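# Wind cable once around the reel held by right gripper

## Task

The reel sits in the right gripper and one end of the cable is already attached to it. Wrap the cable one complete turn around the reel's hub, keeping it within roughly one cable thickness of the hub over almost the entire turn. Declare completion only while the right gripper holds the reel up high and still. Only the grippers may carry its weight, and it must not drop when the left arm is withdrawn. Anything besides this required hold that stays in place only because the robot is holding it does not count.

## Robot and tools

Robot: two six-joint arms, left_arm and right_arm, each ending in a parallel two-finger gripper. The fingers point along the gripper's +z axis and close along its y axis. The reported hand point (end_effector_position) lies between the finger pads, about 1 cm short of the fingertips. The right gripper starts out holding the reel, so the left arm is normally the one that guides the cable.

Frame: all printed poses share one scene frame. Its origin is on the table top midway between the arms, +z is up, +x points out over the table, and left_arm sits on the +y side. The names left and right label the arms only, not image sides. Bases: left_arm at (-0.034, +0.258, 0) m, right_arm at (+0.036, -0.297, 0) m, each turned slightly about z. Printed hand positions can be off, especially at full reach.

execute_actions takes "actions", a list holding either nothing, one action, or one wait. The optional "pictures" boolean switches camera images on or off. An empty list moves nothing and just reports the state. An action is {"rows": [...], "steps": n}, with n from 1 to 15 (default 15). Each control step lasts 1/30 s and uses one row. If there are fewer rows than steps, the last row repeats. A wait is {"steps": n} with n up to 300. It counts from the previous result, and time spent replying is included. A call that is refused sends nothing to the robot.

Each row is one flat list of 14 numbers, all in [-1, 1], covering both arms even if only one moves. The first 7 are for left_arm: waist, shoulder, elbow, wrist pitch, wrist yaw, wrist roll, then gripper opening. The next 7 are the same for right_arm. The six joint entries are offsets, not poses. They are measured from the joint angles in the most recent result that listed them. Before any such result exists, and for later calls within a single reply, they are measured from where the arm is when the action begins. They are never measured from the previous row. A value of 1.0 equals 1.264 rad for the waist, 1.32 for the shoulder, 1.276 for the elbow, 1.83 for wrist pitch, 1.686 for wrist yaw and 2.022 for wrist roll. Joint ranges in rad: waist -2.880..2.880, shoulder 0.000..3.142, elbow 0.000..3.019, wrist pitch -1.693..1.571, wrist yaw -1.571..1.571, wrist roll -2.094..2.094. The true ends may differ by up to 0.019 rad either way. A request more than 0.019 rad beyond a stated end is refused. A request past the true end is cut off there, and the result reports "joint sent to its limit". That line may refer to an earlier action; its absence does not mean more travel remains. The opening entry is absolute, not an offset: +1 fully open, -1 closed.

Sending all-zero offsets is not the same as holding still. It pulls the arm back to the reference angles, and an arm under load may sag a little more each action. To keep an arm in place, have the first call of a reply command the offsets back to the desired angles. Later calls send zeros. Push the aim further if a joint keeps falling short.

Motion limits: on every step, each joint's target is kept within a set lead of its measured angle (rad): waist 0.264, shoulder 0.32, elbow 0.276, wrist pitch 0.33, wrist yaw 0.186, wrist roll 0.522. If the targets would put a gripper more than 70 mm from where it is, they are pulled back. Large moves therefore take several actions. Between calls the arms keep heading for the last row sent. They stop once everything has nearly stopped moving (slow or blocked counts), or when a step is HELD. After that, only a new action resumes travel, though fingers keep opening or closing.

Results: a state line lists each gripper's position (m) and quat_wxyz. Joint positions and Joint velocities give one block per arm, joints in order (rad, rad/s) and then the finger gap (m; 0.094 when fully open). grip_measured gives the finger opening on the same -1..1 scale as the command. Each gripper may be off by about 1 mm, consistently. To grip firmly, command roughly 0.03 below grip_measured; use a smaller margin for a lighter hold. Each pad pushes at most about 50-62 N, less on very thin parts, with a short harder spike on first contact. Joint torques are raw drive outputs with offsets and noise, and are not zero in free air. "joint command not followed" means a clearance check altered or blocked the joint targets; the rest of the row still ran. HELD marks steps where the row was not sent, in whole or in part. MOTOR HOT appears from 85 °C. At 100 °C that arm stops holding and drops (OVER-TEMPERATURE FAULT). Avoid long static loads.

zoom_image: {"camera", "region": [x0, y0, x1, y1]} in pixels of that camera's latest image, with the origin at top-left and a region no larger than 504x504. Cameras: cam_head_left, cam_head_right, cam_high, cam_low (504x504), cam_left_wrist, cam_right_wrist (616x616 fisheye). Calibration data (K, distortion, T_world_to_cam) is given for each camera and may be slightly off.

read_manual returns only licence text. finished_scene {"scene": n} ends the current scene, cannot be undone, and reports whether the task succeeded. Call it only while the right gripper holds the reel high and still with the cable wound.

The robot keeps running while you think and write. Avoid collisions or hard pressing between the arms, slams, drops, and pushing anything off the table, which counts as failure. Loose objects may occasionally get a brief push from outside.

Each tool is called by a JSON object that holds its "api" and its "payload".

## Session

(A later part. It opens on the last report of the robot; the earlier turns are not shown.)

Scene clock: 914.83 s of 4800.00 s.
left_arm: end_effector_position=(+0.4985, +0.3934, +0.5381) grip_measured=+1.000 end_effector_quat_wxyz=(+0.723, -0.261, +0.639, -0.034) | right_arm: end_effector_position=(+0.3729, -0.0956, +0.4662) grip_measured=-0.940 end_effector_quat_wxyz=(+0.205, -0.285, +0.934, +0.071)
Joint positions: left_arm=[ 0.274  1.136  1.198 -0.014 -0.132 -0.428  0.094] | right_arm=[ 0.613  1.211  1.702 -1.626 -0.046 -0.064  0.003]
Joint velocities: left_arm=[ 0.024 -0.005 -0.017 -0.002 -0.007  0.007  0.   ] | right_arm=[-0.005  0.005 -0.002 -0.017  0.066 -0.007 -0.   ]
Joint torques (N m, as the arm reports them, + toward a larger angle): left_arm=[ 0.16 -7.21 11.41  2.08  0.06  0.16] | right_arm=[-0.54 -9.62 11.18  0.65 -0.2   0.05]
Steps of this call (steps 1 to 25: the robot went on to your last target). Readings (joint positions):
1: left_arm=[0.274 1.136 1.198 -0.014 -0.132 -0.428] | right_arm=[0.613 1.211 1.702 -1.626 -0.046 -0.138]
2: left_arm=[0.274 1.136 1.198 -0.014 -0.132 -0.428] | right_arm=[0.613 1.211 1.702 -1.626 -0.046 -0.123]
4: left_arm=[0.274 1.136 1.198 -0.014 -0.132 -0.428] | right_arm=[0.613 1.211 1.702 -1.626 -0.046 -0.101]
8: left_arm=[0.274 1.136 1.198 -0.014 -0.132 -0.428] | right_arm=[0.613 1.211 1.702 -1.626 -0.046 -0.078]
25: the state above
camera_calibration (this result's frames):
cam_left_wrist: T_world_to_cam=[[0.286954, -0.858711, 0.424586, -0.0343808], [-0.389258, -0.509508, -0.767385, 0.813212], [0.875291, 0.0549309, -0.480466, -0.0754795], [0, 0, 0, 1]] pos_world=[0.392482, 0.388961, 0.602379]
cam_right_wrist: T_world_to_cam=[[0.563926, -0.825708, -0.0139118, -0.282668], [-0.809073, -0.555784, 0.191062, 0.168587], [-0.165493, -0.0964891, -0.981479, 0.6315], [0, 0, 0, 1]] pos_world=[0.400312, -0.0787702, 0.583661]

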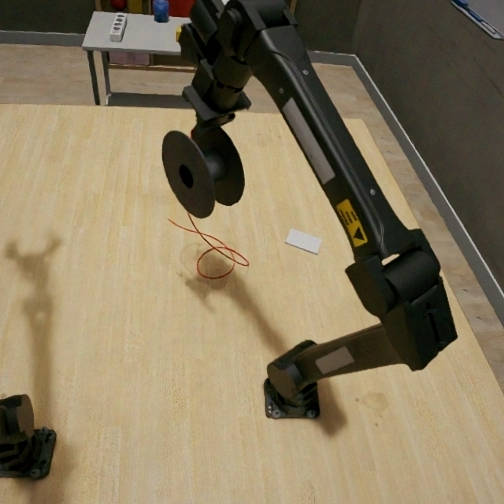

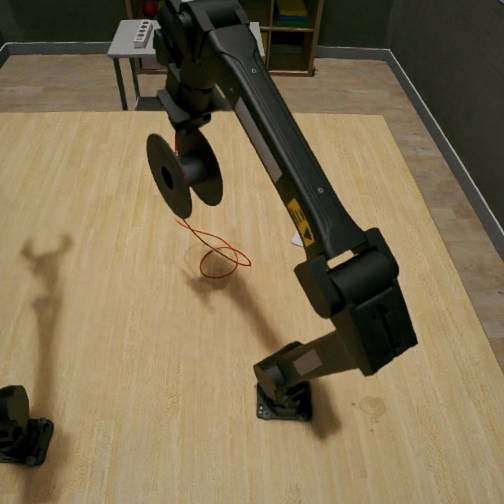

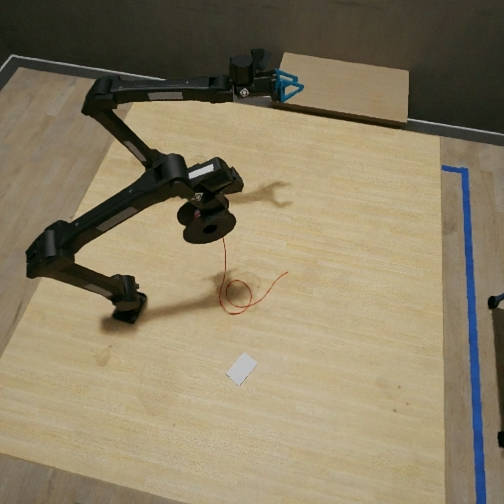

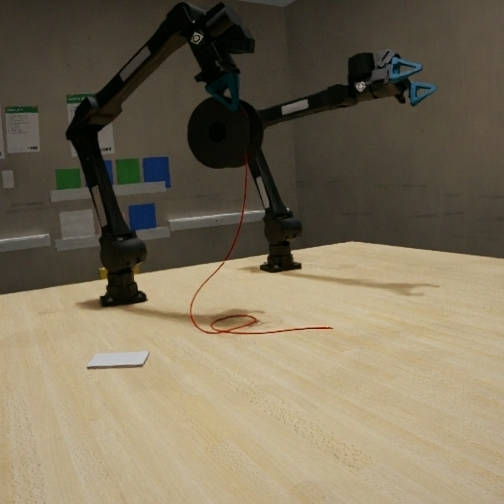

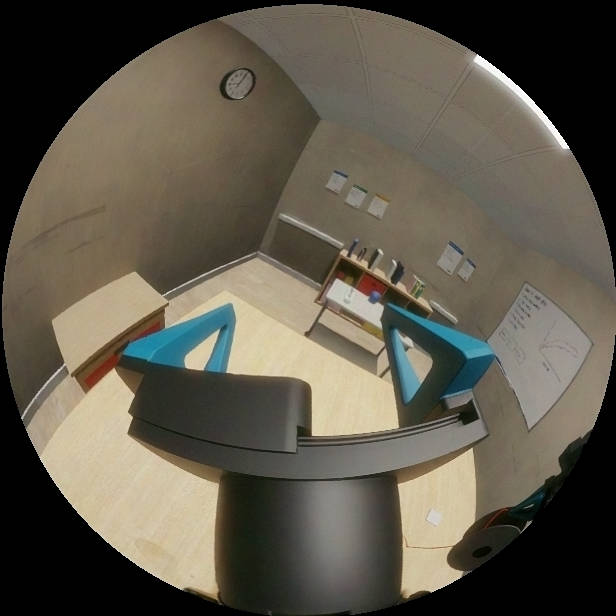

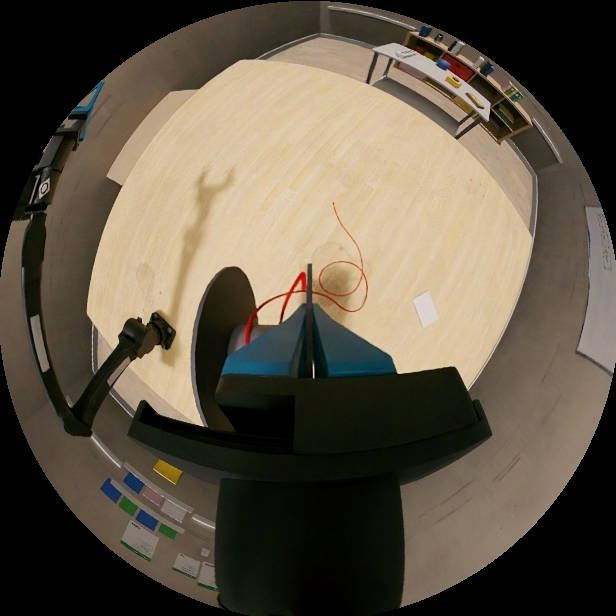

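{"api": "execute_actions", "payload": {"actions": [{"rows": [[0,0,0,0,0,0,1, 0,0,0.008,0.008,0.002,0.004,-1],[0,0,0,0,0,0,1, 0,0,0.008,0.018,0.004,0.008,-1],[0,0,0,0,0,0,1, 0,0,0.008,0.030,0.006,0.012,-1],[0,0,0,0,0,0,1, 0,0,0.008,0.042,0.008,0.016,-1],[0,0,0,0,0,0,1, 0,0,0.008,0.054,0.010,0.020,-1],[0,0,0,0,0,0,1, 0,0,0.008,0.066,0.012,0.024,-1],[0,0,0,0,0,0,1, 0,0,0.008,0.078,0.014,0.028,-1],[0,0,0,0,0,0,1, 0,0,0.008,0.090,0.016,0.032,-1],[0,0,0,0,0,0,1, 0,0,0.008,0.102,0.018,0.036,-1],[0,0,0,0,0,0,1, 0,0,0.008,0.114,0.020,0.040,-1],[0,0,0,0,0,0,1, 0,0,0.008,0.126,0.022,0.042,-1],[0,0,0,0,0,0,1, 0,0,0.008,0.138,0.024,0.044,-1],[0,0,0,0,0,0,1, 0,0,0.008,0.150,0.026,0.046,-1],[0,0,0,0,0,0,1, 0,0,0.008,0.162,0.028,0.048,-1],[0,0,0,0,0,0,1, 0,0,0.008,0.174,0.030,0.050,-1]], "steps": 15}], "pictures": false}}

{"api": "execute_actions", "payload": {"actions": [{"rows": [[0,0,0,0,0,0,1, 0,0,0.010,0.040,0,0,-1],[0,0,0,0,0,0,1, 0,0,0.010,0.052,0,0,-1],[0,0,0,0,0,0,1, 0,0,0.010,0.064,0,0,-1],[0,0,0,0,0,0,1, 0,0,0.010,0.076,0,0,-1],[0,0,0,0,0,0,1, 0,0,0.010,0.088,0,0,-1],[0,0,0,0,0,0,1, 0,0,0.010,0.100,0,0,-1],[0,0,0,0,0,0,1, 0,0,0.010,0.112,0,0,-1],[0,0,0,0,0,0,1, 0,0,0.010,0.124,0,0,-1],[0,0,0,0,0,0,1, 0,0,0.010,0.136,0,0,-1],[0,0,0,0,0,0,1, 0,0,0.010,0.148,0,0,-1],[0,0,0,0,0,0,1, 0,0,0.010,0.160,0,0,-1],[0,0,0,0,0,0,1, 0,0,0.010,0.172,0,0,-1],[0,0,0,0,0,0,1, 0,0,0.010,0.184,0,0,-1],[0,0,0,0,0,0,1, 0,0,0.010,0.196,0,0,-1],[0,0,0,0,0,0,1, 0,0,0.010,0.208,0,0,-1]], "steps": 15}], "pictures": false}}

{"api": "execute_actions", "payload": {"actions": [{"rows": [[0,0,0,0,0,0,1, 0,0,0.012,0.040,0,0,-1],[0,0,0,0,0,0,1, 0,0,0.012,0.052,0,0,-1],[0,0,0,0,0,0,1, 0,0,0.012,0.064,0,0,-1],[0,0,0,0,0,0,1, 0,0,0.012,0.076,0,0,-1],[0,0,0,0,0,0,1, 0,0,0.012,0.088,0,0,-1],[0,0,0,0,0,0,1, 0,0,0.012,0.100,0,0,-1],[0,0,0,0,0,0,1, 0,0,0.012,0.112,0,0,-1],[0,0,0,0,0,0,1, 0,0,0.012,0.124,0,0,-1],[0,0,0,0,0,0,1, 0,0,0.012,0.136,0,0,-1],[0,0,0,0,0,0,1, 0,0,0.012,0.148,0,0,-1],[0,0,0,0,0,0,1, 0,0,0.012,0.160,0,0,-1],[0,0,0,0,0,0,1, 0,0,0.012,0.172,0,0,-1],[0,0,0,0,0,0,1, 0,0,0.012,0.184,0,0,-1],[0,0,0,0,0,0,1, 0,0,0.012,0.196,0,0,-1],[0,0,0,0,0,0,1, 0,0,0.012,0.208,0,0,-1]], "steps": 15}], "pictures": false}}

{"api": "execute_actions", "payload": {"actions": [{"rows": [[0,0,0,0,0,0,1, 0,0,0.012,0.042,0,0,-1],[0,0,0,0,0,0,1, 0,0,0.012,0.054,0,0,-1],[0,0,0,0,0,0,1, 0,0,0.012,0.066,0,0,-1],[0,0,0,0,0,0,1, 0,0,0.012,0.078,0,0,-1],[0,0,0,0,0,0,1, 0,0,0.012,0.090,0,0,-1],[0,0,0,0,0,0,1, 0,0,0.012,0.102,0,0,-1],[0,0,0,0,0,0,1, 0,0,0.012,0.114,0,0,-1],[0,0,0,0,0,0,1, 0,0,0.012,0.126,0,0,-1],[0,0,0,0,0,0,1, 0,0,0.012,0.138,0,0,-1],[0,0,0,0,0,0,1, 0,0,0.012,0.150,0,0,-1],[0,0,0,0,0,0,1, 0,0,0.012,0.162,0,0,-1],[0,0,0,0,0,0,1, 0,0,0.012,0.174,0,0,-1],[0,0,0,0,0,0,1, 0,0,0.012,0.186,0,0,-1],[0,0,0,0,0,0,1, 0,0,0.012,0.198,0,0,-1],[0,0,0,0,0,0,1, 0,0,0.012,0.210,0,0,-1]], "steps": 15}], "pictures": true}}

{"api": "execute_actions", "payload": {"actions": [{"rows": [[0,0,0,0,0,0,1, 0,0,0.012,0.042,0,0,-1],[0,0,0,0,0,0,1, 0,0,0.012,0.054,0,0,-1],[0,0,0,0,0,0,1, 0,0,0.012,0.066,0,0,-1],[0,0,0,0,0,0,1, 0,0,0.012,0.078,0,0,-1],[0,0,0,0,0,0,1, 0,0,0.012,0.090,0,0,-1],[0,0,0,0,0,0,1, 0,0,0.012,0.102,0,0,-1],[0,0,0,0,0,0,1, 0,0,0.012,0.114,0,0,-1],[0,0,0,0,0,0,1, 0,0,0.012,0.126,0,0,-1],[0,0,0,0,0,0,1, 0,0,0.012,0.138,0,0,-1],[0,0,0,0,0,0,1, 0,0,0.012,0.150,0,0,-1],[0,0,0,0,0,0,1, 0,0,0.012,0.162,0,0,-1],[0,0,0,0,0,0,1, 0,0,0.012,0.174,0,0,-1],[0,0,0,0,0,0,1, 0,0,0.012,0.186,0,0,-1],[0,0,0,0,0,0,1, 0,0,0.012,0.198,0,0,-1],[0,0,0,0,0,0,1, 0,0,0.012,0.210,0,0,-1]], "steps": 15}], "pictures": false}}

{"api": "execute_actions", "payload": {"actions": [{"rows": [[0,0,0,0,0,0,1, 0,0,0.012,0.040,0,0,-1],[0,0,0,0,0,0,1, 0,0,0.012,0.052,0,0,-1],[0,0,0,0,0,0,1, 0,0,0.012,0.064,0,0,-1],[0,0,0,0,0,0,1, 0,0,0.012,0.076,0,0,-1],[0,0,0,0,0,0,1, 0,0,0.012,0.088,0,0,-1],[0,0,0,0,0,0,1, 0,0,0.012,0.100,0,0,-1],[0,0,0,0,0,0,1, 0,0,0.012,0.112,0,0,-1],[0,0,0,0,0,0,1, 0,0,0.012,0.124,0,0,-1],[0,0,0,0,0,0,1, 0,0,0.012,0.136,0,0,-1],[0,0,0,0,0,0,1, 0,0,0.012,0.148,0,0,-1],[0,0,0,0,0,0,1, 0,0,0.012,0.160,0,0,-1],[0,0,0,0,0,0,1, 0,0,0.012,0.172,0,0,-1],[0,0,0,0,0,0,1, 0,0,0.012,0.184,0,0,-1],[0,0,0,0,0,0,1, 0,0,0.012,0.196,0,0,-1],[0,0,0,0,0,0,1, 0,0,0.012,0.208,0,0,-1]], "steps": 15}], "pictures": true}}

{"api": "execute_actions", "payload": {"actions": [{"rows": [[0,0,0,0,0,0,1, 0,0,0.012,0.040,0,0,-1],[0,0,0,0,0,0,1, 0,0,0.012,0.052,0,0,-1],[0,0,0,0,0,0,1, 0,0,0.012,0.064,0,0,-1],[0,0,0,0,0,0,1, 0,0,0.012,0.076,0,0,-1],[0,0,0,0,0,0,1, 0,0,0.012,0.088,0,0,-1],[0,0,0,0,0,0,1, 0,0,0.012,0.100,0,0,-1],[0,0,0,0,0,0,1, 0,0,0.012,0.112,0,0,-1],[0,0,0,0,0,0,1, 0,0,0.012,0.124,0,0,-1],[0,0,0,0,0,0,1, 0,0,0.012,0.136,0,0,-1],[0,0,0,0,0,0,1, 0,0,0.012,0.148,0,0,-1],[0,0,0,0,0,0,1, 0,0,0.012,0.160,0,0,-1],[0,0,0,0,0,0,1, 0,0,0.012,0.172,0,0,-1],[0,0,0,0,0,0,1, 0,0,0.012,0.184,0,0,-1],[0,0,0,0,0,0,1, 0,0,0.012,0.196,0,0,-1],[0,0,0,0,0,0,1, 0,0,0.012,0.208,0,0,-1]], "steps": 15}], "pictures": false}}

{"api": "execute_actions", "payload": {"actions": [{"rows": [[0,0,0,0,0,0,1, 0,0,0.012,0.038,0,0,-1],[0,0,0,0,0,0,1, 0,0,0.012,0.050,0,0,-1],[0,0,0,0,0,0,1, 0,0,0.012,0.062,0,0,-1],[0,0,0,0,0,0,1, 0,0,0.012,0.074,0,0,-1],[0,0,0,0,0,0,1, 0,0,0.012,0.086,0,0,-1],[0,0,0,0,0,0,1, 0,0,0.012,0.098,0,0,-1],[0,0,0,0,0,0,1, 0,0,0.012,0.110,0,0,-1],[0,0,0,0,0,0,1, 0,0,0.012,0.122,0,0,-1],[0,0,0,0,0,0,1, 0,0,0.012,0.134,0,0,-1],[0,0,0,0,0,0,1, 0,0,0.012,0.145,0,0,-1],[0,0,0,0,0,0,1, 0,0,0.012,0.155,0,0,-1],[0,0,0,0,0,0,1, 0,0,0.012,0.164,0,0,-1],[0,0,0,0,0,0,1, 0,0,0.012,0.172,0,0,-1],[0,0,0,0,0,0,1, 0,0,0.012,0.178,0,0,-1],[0,0,0,0,0,0,1, 0,0,0.012,0.183,0,0,-1]], "steps": 15}], "pictures": false}}

{"api": "execute_actions", "payload": {"actions": [{"steps": 25}], "pictures": true}}

{"api": "zoom_image", "payload": {"camera": "cam_high", "region": [170, 0, 370, 200]}}

Scene clock: 975.77 s of 4800.00 s.
left_arm: end_effector_position=(+0.4985, +0.3934, +0.5381) grip_measured=+1.000 end_effector_quat_wxyz=(+0.723, -0.261, +0.639, -0.034) | right_arm: end_effector_position=(+0.4223, -0.0766, +0.4988) grip_measured=-0.940 end_effector_quat_wxyz=(+0.325, -0.239, +0.911, +0.087)
Joint positions: left_arm=[ 0.274  1.136  1.198 -0.014 -0.132 -0.428  0.094] | right_arm=[ 0.613  1.211  1.702 -1.375  0.     0.006  0.003]
Joint velocities: left_arm=[-0.015 -0.005 -0.002 -0.017  0.022  0.037  0.   ] | right_arm=[ 0.005 -0.005 -0.002  0.628  0.139  0.095  0.001]
Joint torques (N m, as the arm reports them, + toward a larger angle): left_arm=[ 0.24 -7.11 11.41  2.08  0.06  0.16] | right_arm=[-0.02 -8.99 11.69  2.12 -0.19  0.05]
Steps of this call (steps 1 to 15: the robot went on to your last target; steps 16 to 200: nothing new was sent; then 53.77 s passed at rest; steps 201 to 215: all 15 steps of this action). Readings (joint positions):
201: left_arm=[0.274 1.136 1.198 -0.014 -0.132 -0.428] | right_arm=[0.613 1.211 1.702 -1.626 -0.045 -0.063]
202: left_arm=[0.274 1.136 1.198 -0.014 -0.132 -0.428] | right_arm=[0.613 1.211 1.702 -1.624 -0.043 -0.062]
204: left_arm=[0.274 1.136 1.198 -0.014 -0.132 -0.428] | right_arm=[0.613 1.211 1.702 -1.605 -0.037 -0.057]
208: left_arm=[0.274 1.136 1.198 -0.014 -0.132 -0.428] | right_arm=[0.613 1.211 1.702 -1.526 -0.023 -0.035]
215: the state above

Scene clock: 976.27 s of 4800.00 s.
left_arm: end_effector_position=(+0.4985, +0.3934, +0.5381) grip_measured=+1.000 end_effector_quat_wxyz=(+0.723, -0.261, +0.639, -0.034) | right_arm: end_effector_position=(+0.4660, -0.0517, +0.5549) grip_measured=-0.940 end_effector_quat_wxyz=(+0.461, -0.222, +0.850, +0.124)
Joint positions: left_arm=[ 0.274  1.136  1.198 -0.014 -0.132 -0.428  0.094] | right_arm=[ 0.613  1.211  1.702 -1.067  0.001  0.007  0.003]
Joint velocities: left_arm=[-0.005  0.005  0.027  0.002 -0.081 -0.007  0.   ] | right_arm=[-0.005 -0.015  0.002  0.632 -0.051  0.007 -0.001]
Joint torques (N m, as the arm reports them, + toward a larger angle): left_arm=[ 0.09 -7.3  11.43  2.06  0.06  0.16] | right_arm=[  0.35 -10.49  12.24   2.58  -0.14  -0.06]
Steps of this call (steps 1 to 15: all 15 steps of this action). Readings (joint positions):
1: left_arm=[0.274 1.136 1.198 -0.014 -0.132 -0.428] | right_arm=[0.613 1.211 1.702 -1.356 0.001 0.007]
2: left_arm=[0.274 1.136 1.198 -0.014 -0.132 -0.428] | right_arm=[0.613 1.211 1.702 -1.339 0.001 0.007]
4: left_arm=[0.274 1.136 1.198 -0.014 -0.132 -0.428] | right_arm=[0.613 1.211 1.702 -1.302 0.001 0.007]
8: left_arm=[0.274 1.136 1.198 -0.014 -0.132 -0.428] | right_arm=[0.613 1.211 1.702 -1.218 0.001 0.007]
15: the state above

Scene clock: 976.77 s of 4800.00 s.
left_arm: end_effector_position=(+0.4985, +0.3934, +0.5381) grip_measured=+1.000 end_effector_quat_wxyz=(+0.723, -0.261, +0.639, -0.034) | right_arm: end_effector_position=(+0.4927, -0.0365, +0.6228) grip_measured=-0.940 end_effector_quat_wxyz=(+0.584, -0.201, +0.771, +0.157)
Joint positions: left_arm=[ 0.274  1.136  1.198 -0.014 -0.132 -0.428  0.094] | right_arm=[ 0.613  1.211  1.702 -0.763  0.001  0.007  0.003]
Joint velocities: left_arm=[-0.005 -0.005 -0.012 -0.007 -0.022 -0.007  0.   ] | right_arm=[ 0.005  0.005 -0.012  0.628  0.066  0.022 -0.   ]
Joint torques (N m, as the arm reports them, + toward a larger angle): left_arm=[ 0.24 -7.13 11.4   2.08  0.05  0.15] | right_arm=[ -0.69 -10.48  12.7    2.95  -0.14  -0.11]
Steps of this call (steps 1 to 15: all 15 steps of this action). Readings (joint positions):
1: left_arm=[0.274 1.136 1.198 -0.014 -0.132 -0.428] | right_arm=[0.613 1.211 1.702 -1.049 0.001 0.007]
2: left_arm=[0.274 1.136 1.198 -0.014 -0.132 -0.428] | right_arm=[0.613 1.211 1.702 -1.033 0.001 0.007]
4: left_arm=[0.274 1.136 1.198 -0.014 -0.132 -0.428] | right_arm=[0.613 1.211 1.702 -0.998 0.001 0.007]
8: left_arm=[0.274 1.136 1.198 -0.014 -0.132 -0.428] | right_arm=[0.613 1.211 1.702 -0.915 0.001 0.007]
15: the state above

Scene clock: 977.27 s of 4800.00 s.
left_arm: end_effector_position=(+0.4985, +0.3934, +0.5381) grip_measured=+1.000 end_effector_quat_wxyz=(+0.723, -0.261, +0.639, -0.034) | right_arm: end_effector_position=(+0.5005, -0.0320, +0.6972) grip_measured=-0.940 end_effector_quat_wxyz=(+0.694, -0.176, +0.672, +0.187)
Joint positions: left_arm=[ 0.274  1.136  1.198 -0.014 -0.132 -0.428  0.094] | right_arm=[ 0.613  1.211  1.702 -0.457  0.001  0.007  0.003]
Joint velocities: left_arm=[-0.005 -0.005 -0.007 -0.012 -0.007 -0.022  0.   ] | right_arm=[-0.005 -0.005 -0.012  0.647 -0.022  0.081 -0.   ]
Joint torques (N m, as the arm reports them, + toward a larger angle): left_arm=[ 0.11 -7.25 11.42  2.05  0.06  0.16] | right_arm=[ -0.42 -10.08  12.62   2.92  -0.16  -0.07]
Steps of this call (steps 1 to 15: all 15 steps of this action). Readings (joint positions):
1: left_arm=[0.274 1.136 1.198 -0.014 -0.132 -0.428] | right_arm=[0.613 1.211 1.702 -0.745 0.001 0.007]
2: left_arm=[0.274 1.136 1.198 -0.014 -0.132 -0.428] | right_arm=[0.613 1.211 1.702 -0.729 0.001 0.007]
4: left_arm=[0.274 1.136 1.198 -0.014 -0.132 -0.428] | right_arm=[0.613 1.211 1.702 -0.694 0.001 0.007]
8: left_arm=[0.274 1.136 1.198 -0.014 -0.132 -0.428] | right_arm=[0.613 1.211 1.702 -0.610 0.001 0.007]
15: the state above
camera_calibration (this result's frames):
cam_left_wrist: T_world_to_cam=[[0.286954, -0.858711, 0.424586, -0.0343808], [-0.389258, -0.509508, -0.767385, 0.813212], [0.875291, 0.0549309, -0.480466, -0.0754795], [0, 0, 0, 1]] pos_world=[0.392482, 0.388961, 0.602379]
cam_right_wrist: T_world_to_cam=[[0.495804, -0.868426, -0.00382474, -0.273189], [-0.488992, -0.275531, -0.827629, 0.821992], [0.71768, 0.412212, -0.561263, 0.166797], [0, 0, 0, 1]] pos_world=[0.417689, -0.0795152, 0.772876]

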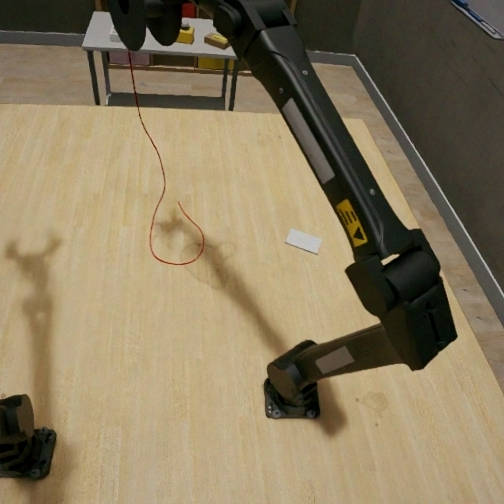

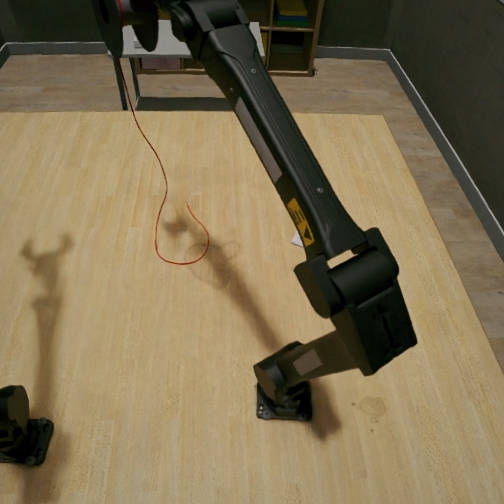

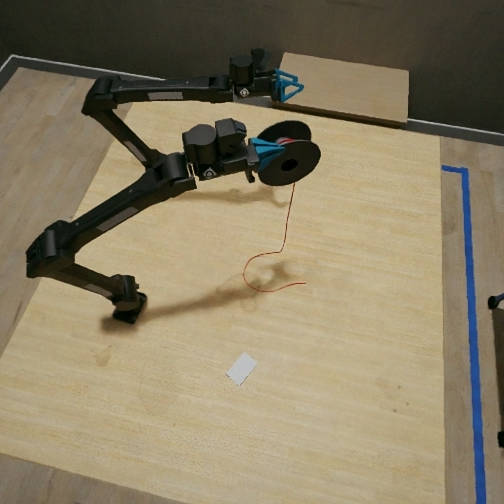

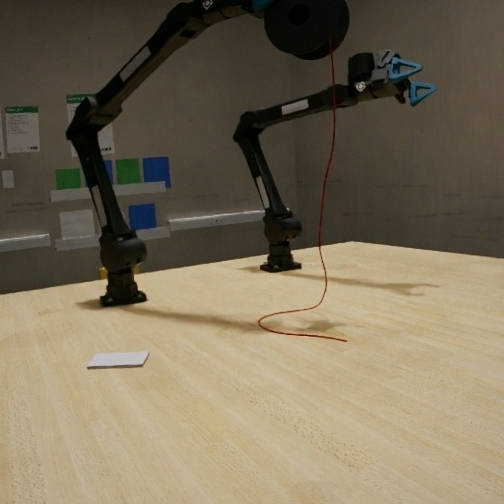

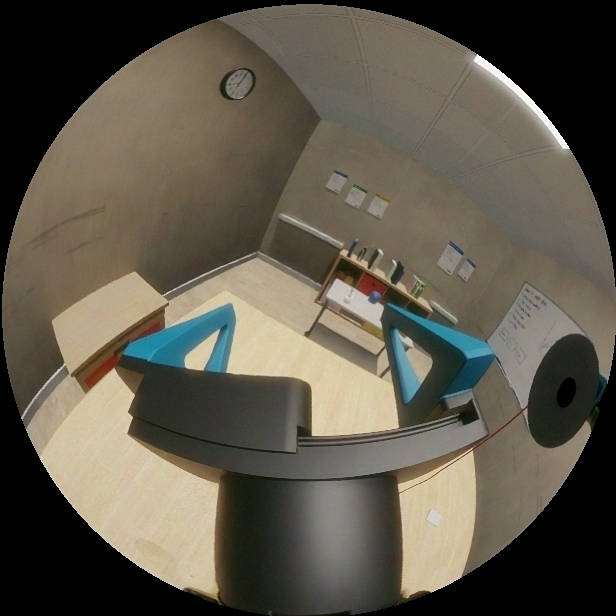

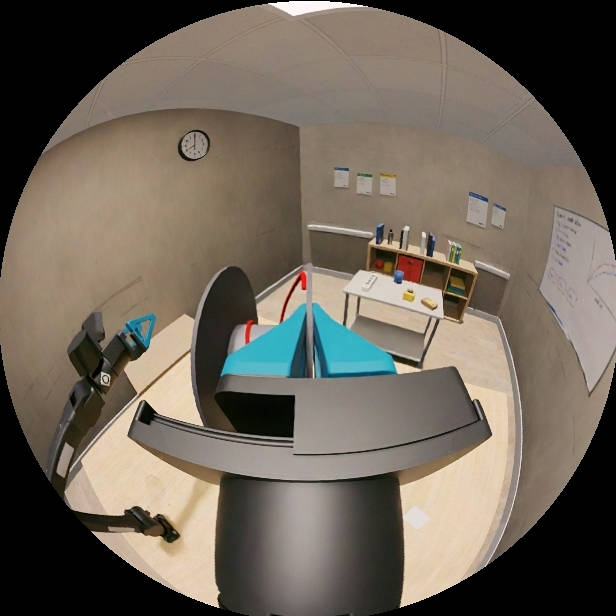

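Scene clock: 977.77 s of 4800.00 s.
left_arm: end_effector_position=(+0.4985, +0.3934, +0.5381) grip_measured=+1.000 end_effector_quat_wxyz=(+0.723, -0.261, +0.639, -0.034) | right_arm: end_effector_position=(+0.4884, -0.0389, +0.7709) grip_measured=-0.940 end_effector_quat_wxyz=(+0.789, -0.146, +0.558, +0.212)
Joint positions: left_arm=[ 0.274  1.136  1.198 -0.014 -0.132 -0.428  0.094] | right_arm=[ 0.613  1.211  1.702 -0.151  0.001  0.007  0.003]
Joint velocities: left_arm=[-0.005  0.005 -0.002 -0.012  0.007 -0.037  0.   ] | right_arm=[-0.005 -0.015  0.002  0.667 -0.007 -0.022 -0.001]
Joint torques (N m, as the arm reports them, + toward a larger angle): left_arm=[ 0.09 -7.11 11.42  2.04  0.06  0.16] | right_arm=[-0.21 -9.17 12.33  2.8  -0.15 -0.05]
Steps of this call (steps 1 to 15: all 15 steps of this action). Readings (joint positions):
1: left_arm=[0.274 1.136 1.198 -0.014 -0.132 -0.428] | right_arm=[0.613 1.211 1.702 -0.439 0.001 0.007]
2: left_arm=[0.274 1.136 1.198 -0.014 -0.132 -0.428] | right_arm=[0.613 1.211 1.702 -0.424 0.001 0.007]
4: left_arm=[0.274 1.136 1.198 -0.014 -0.132 -0.428] | right_arm=[0.613 1.211 1.702 -0.389 0.001 0.007]
8: left_arm=[0.274 1.136 1.198 -0.014 -0.132 -0.428] | right_arm=[0.613 1.211 1.702 -0.305 0.001 0.007]
15: the state above

Scene clock: 978.27 s of 4800.00 s.
left_arm: end_effector_position=(+0.4985, +0.3934, +0.5381) grip_measured=+1.000 end_effector_quat_wxyz=(+0.723, -0.261, +0.639, -0.034) | right_arm: end_effector_position=(+0.4578, -0.0564, +0.8367) grip_measured=-0.940 end_effector_quat_wxyz=(+0.864, -0.113, +0.432, +0.232)
Joint positions: left_arm=[ 0.274  1.136  1.198 -0.014 -0.132 -0.428  0.094] | right_arm=[0.613 1.211 1.702 0.154 0.001 0.007 0.003]
Joint velocities: left_arm=[ 0.005 -0.024 -0.027  0.012  0.007  0.007  0.   ] | right_arm=[-0.005 -0.005  0.002  0.657  0.037 -0.051 -0.   ]
Joint torques (N m, as the arm reports them, + toward a larger angle): left_arm=[ 0.24 -7.14 11.42  2.04  0.06  0.16] | right_arm=[-0.72 -8.86 12.02  1.9  -0.11 -0.05]
Steps of this call (steps 1 to 15: all 15 steps of this action). Readings (joint positions):
1: left_arm=[0.274 1.136 1.198 -0.014 -0.132 -0.428] | right_arm=[0.613 1.211 1.702 -0.134 0.001 0.007]
2: left_arm=[0.274 1.136 1.198 -0.014 -0.132 -0.428] | right_arm=[0.613 1.211 1.702 -0.119 0.001 0.007]
4: left_arm=[0.274 1.136 1.198 -0.014 -0.132 -0.428] | right_arm=[0.613 1.211 1.702 -0.084 0.001 0.007]
8: left_arm=[0.274 1.136 1.198 -0.014 -0.132 -0.428] | right_arm=[0.613 1.211 1.702 -0.002 0.001 0.007]
15: the state above
camera_calibration (this result's frames):
cam_left_wrist: T_world_to_cam=[[0.286954, -0.858711, 0.424586, -0.0343808], [-0.389258, -0.509508, -0.767385, 0.813212], [0.875291, 0.0549309, -0.480466, -0.0754795], [0, 0, 0, 1]] pos_world=[0.392482, 0.388961, 0.602379]
cam_right_wrist: T_world_to_cam=[[0.497755, -0.867312, -0.00329858, -0.27394], [0.0115508, 0.0104318, -0.999879, 0.841013], [0.867241, 0.497656, 0.0152106, -0.260204], [0, 0, 0, 1]] pos_world=[0.3523, -0.116872, 0.843965]

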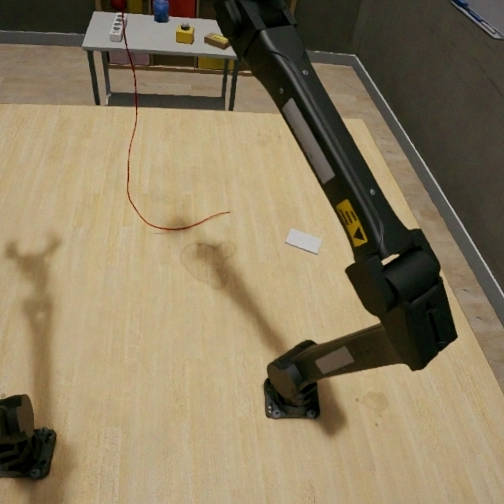

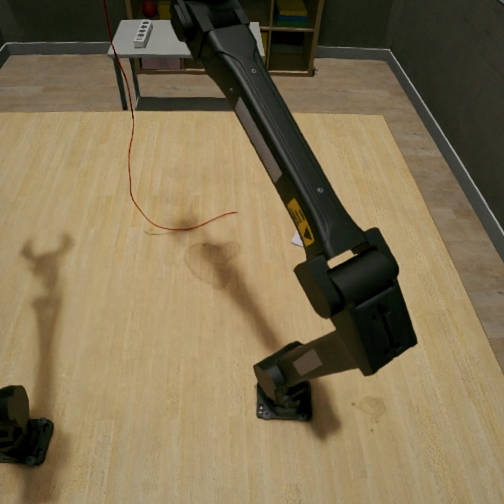

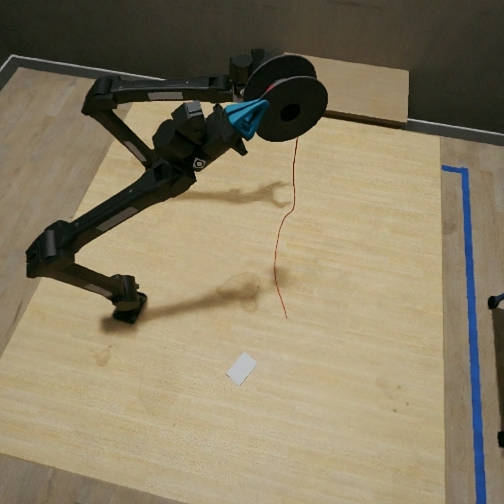

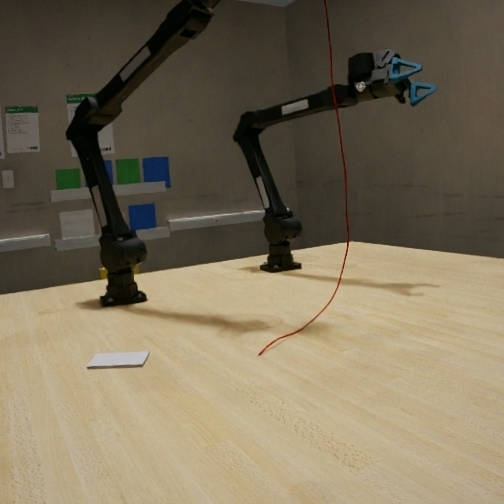

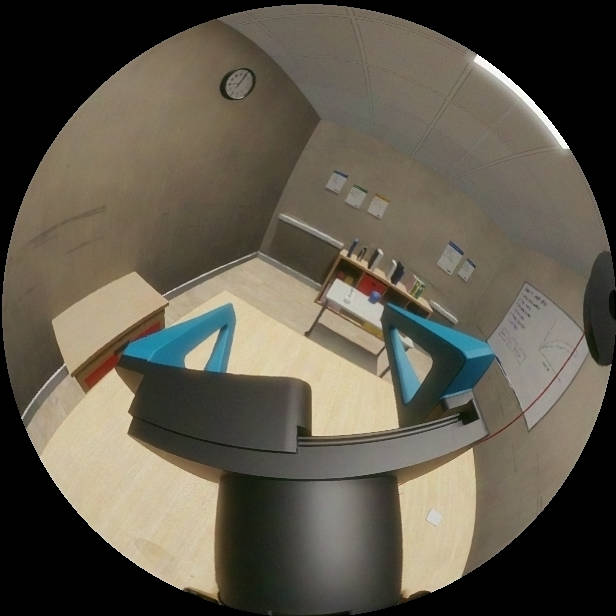

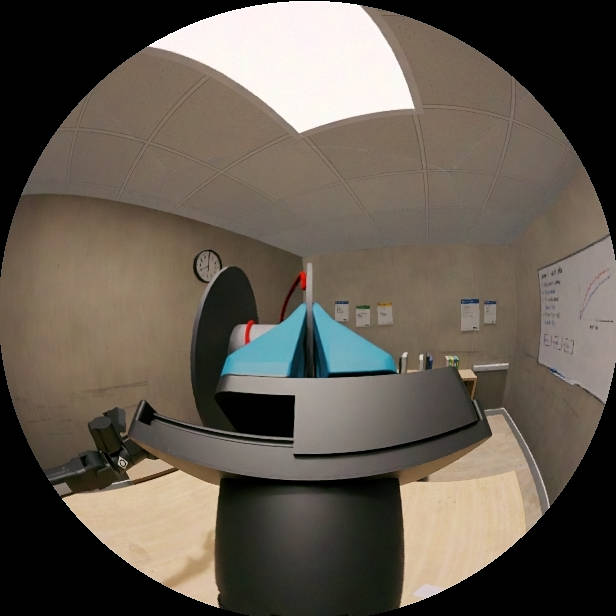

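Scene clock: 978.77 s of 4800.00 s.
left_arm: end_effector_position=(+0.4985, +0.3934, +0.5381) grip_measured=+1.000 end_effector_quat_wxyz=(+0.723, -0.261, +0.639, -0.034) | right_arm: end_effector_position=(+0.4106, -0.0833, +0.8896) grip_measured=-0.940 end_effector_quat_wxyz=(+0.920, -0.076, +0.294, +0.248)
Joint positions: left_arm=[ 0.274  1.136  1.198 -0.014 -0.132 -0.428  0.094] | right_arm=[0.613 1.211 1.702 0.463 0.001 0.007 0.003]
Joint velocities: left_arm=[ 0.005 -0.005 -0.012 -0.002  0.007 -0.022  0.   ] | right_arm=[-0.005  0.005  0.002  0.652  0.095 -0.022  0.   ]
Joint torques (N m, as the arm reports them, + toward a larger angle): left_arm=[ 0.14 -7.21 11.43  2.08  0.06  0.16] | right_arm=[-0.38 -8.91 11.35  1.58 -0.17 -0.06]
Steps of this call (steps 1 to 15: all 15 steps of this action). Readings (joint positions):
1: left_arm=[0.274 1.136 1.198 -0.014 -0.132 -0.428] | right_arm=[0.613 1.211 1.702 0.172 0.001 0.007]
2: left_arm=[0.274 1.136 1.198 -0.014 -0.132 -0.428] | right_arm=[0.613 1.211 1.702 0.188 0.001 0.007]
4: left_arm=[0.274 1.136 1.198 -0.014 -0.132 -0.428] | right_arm=[0.613 1.211 1.702 0.223 0.001 0.007]
8: left_arm=[0.274 1.136 1.198 -0.014 -0.132 -0.428] | right_arm=[0.613 1.211 1.702 0.307 0.001 0.007]
15: the state above

Scene clock: 979.27 s of 4800.00 s.
left_arm: end_effector_position=(+0.4985, +0.3934, +0.5381) grip_measured=+1.000 end_effector_quat_wxyz=(+0.723, -0.261, +0.639, -0.034) | right_arm: end_effector_position=(+0.3556, -0.1148, +0.9219) grip_measured=-0.940 end_effector_quat_wxyz=(+0.953, -0.041, +0.157, +0.256)
Joint positions: left_arm=[ 0.274  1.136  1.198 -0.014 -0.132 -0.428  0.094] | right_arm=[0.613 1.211 1.702 0.754 0.001 0.007 0.003]
Joint velocities: left_arm=[-0.005  0.005 -0.002  0.007 -0.095 -0.11   0.   ] | right_arm=[-0.005 -0.005 -0.002  0.383 -0.051 -0.022 -0.   ]
Joint torques (N m, as the arm reports them, + toward a larger angle): left_arm=[ 0.13 -7.16 11.42  2.06  0.06  0.16] | right_arm=[ 0.07 -9.21 10.65  0.62 -0.12 -0.09]
Steps of this call (steps 1 to 15: all 15 steps of this action). Readings (joint positions):
1: left_arm=[0.274 1.136 1.198 -0.014 -0.132 -0.428] | right_arm=[0.613 1.211 1.702 0.482 0.001 0.007]
2: left_arm=[0.274 1.136 1.198 -0.014 -0.132 -0.428] | right_arm=[0.613 1.211 1.702 0.498 0.001 0.007]
4: left_arm=[0.274 1.136 1.198 -0.014 -0.132 -0.428] | right_arm=[0.613 1.211 1.702 0.534 0.001 0.007]
8: left_arm=[0.274 1.136 1.198 -0.014 -0.132 -0.428] | right_arm=[0.613 1.211 1.702 0.618 0.001 0.007]
15: the state above

Scene clock: 980.10 s of 4800.00 s.
left_arm: end_effector_position=(+0.4985, +0.3934, +0.5381) grip_measured=+1.000 end_effector_quat_wxyz=(+0.723, -0.261, +0.639, -0.034) | right_arm: end_effector_position=(+0.3508, -0.1175, +0.9237) grip_measured=-0.940 end_effector_quat_wxyz=(+0.955, -0.038, +0.146, +0.257)
Joint positions: left_arm=[ 0.274  1.136  1.198 -0.014 -0.132 -0.428  0.094] | right_arm=[0.613 1.211 1.702 0.777 0.001 0.007 0.003]
Joint velocities: left_arm=[ 0.005 -0.005 -0.002 -0.007 -0.007  0.051  0.   ] | right_arm=[-0.015 -0.005  0.002  0.002 -0.051 -0.007 -0.   ]
Joint torques (N m, as the arm reports them, + toward a larger angle): left_arm=[ 0.14 -7.17 11.43  2.08  0.07  0.16] | right_arm=[-0.88 -8.13 10.61  0.64 -0.15 -0.05]
Steps of this call (steps 1 to 25: the robot went on to your last target). Readings (joint positions):
1: left_arm=[0.274 1.136 1.198 -0.014 -0.132 -0.428] | right_arm=[0.613 1.211 1.702 0.764 0.001 0.007]
2: left_arm=[0.274 1.136 1.198 -0.014 -0.132 -0.428] | right_arm=[0.613 1.211 1.702 0.771 0.001 0.007]
4: left_arm=[0.274 1.136 1.198 -0.014 -0.132 -0.428] | right_arm=[0.613 1.211 1.702 0.777 0.001 0.007]
8: left_arm=[0.274 1.136 1.198 -0.014 -0.132 -0.428] | right_arm=[0.613 1.211 1.702 0.777 0.001 0.007]
25: the state above
camera_calibration (this result's frames):
cam_left_wrist: T_world_to_cam=[[0.286954, -0.858711, 0.424586, -0.0343808], [-0.389258, -0.509508, -0.767385, 0.813212], [0.875291, 0.0549309, -0.480466, -0.0754795], [0, 0, 0, 1]] pos_world=[0.392482, 0.388961, 0.602379]
cam_right_wrist: T_world_to_cam=[[0.499107, -0.866539, -0.00153556, -0.275424], [0.515864, 0.298549, -0.802965, 0.60491], [0.696259, 0.399973, 0.596025, -0.626368], [0, 0, 0, 1]] pos_world=[0.261529, -0.16873, 0.858629]

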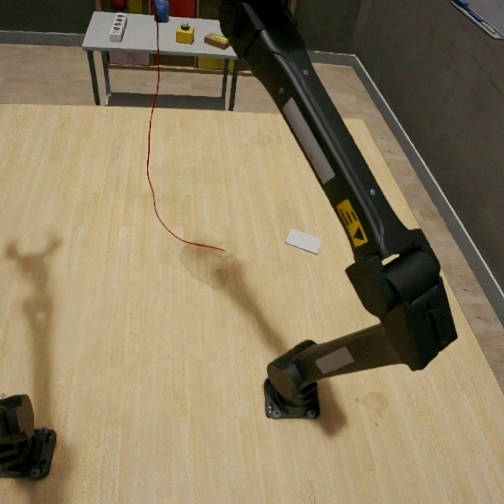

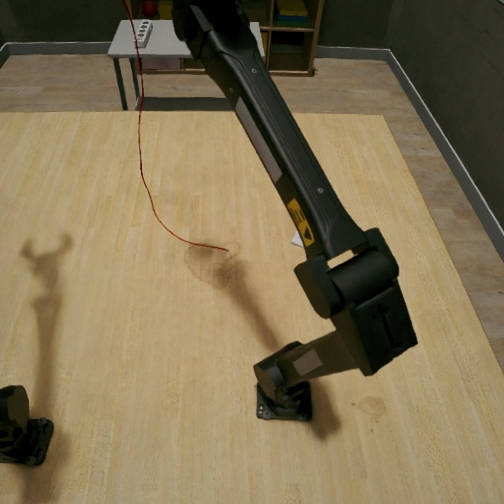

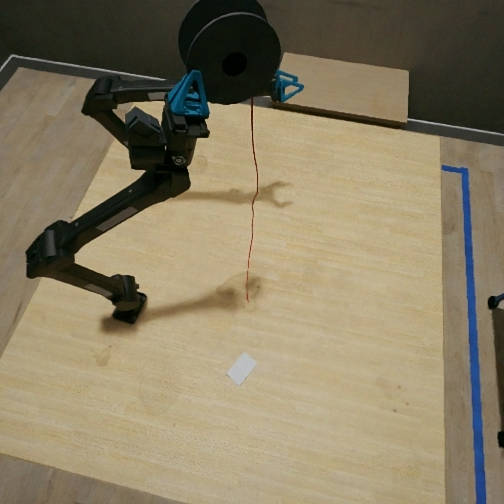

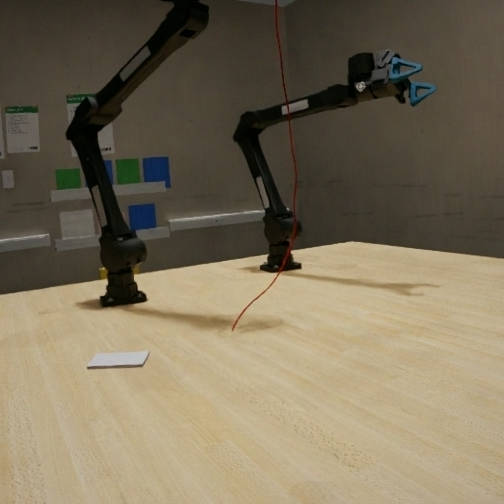

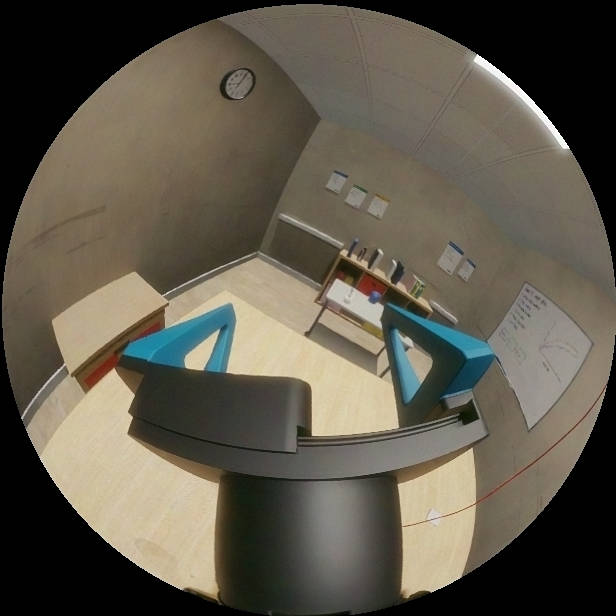

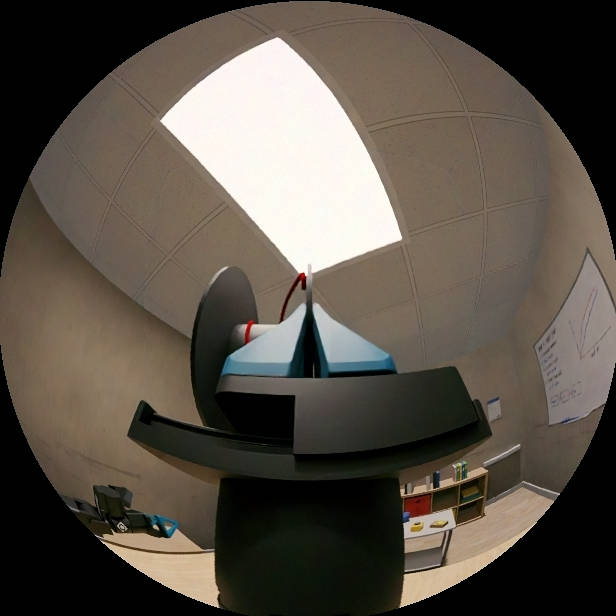

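Region (170, 0, 370, 200) of cam_high's 504x504 image, scaled by 2.520, with more detail than that image has.

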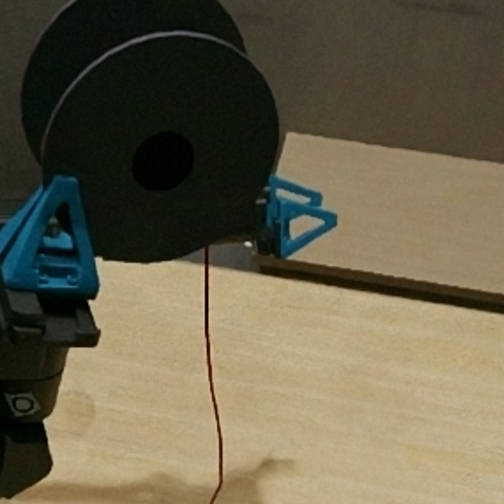

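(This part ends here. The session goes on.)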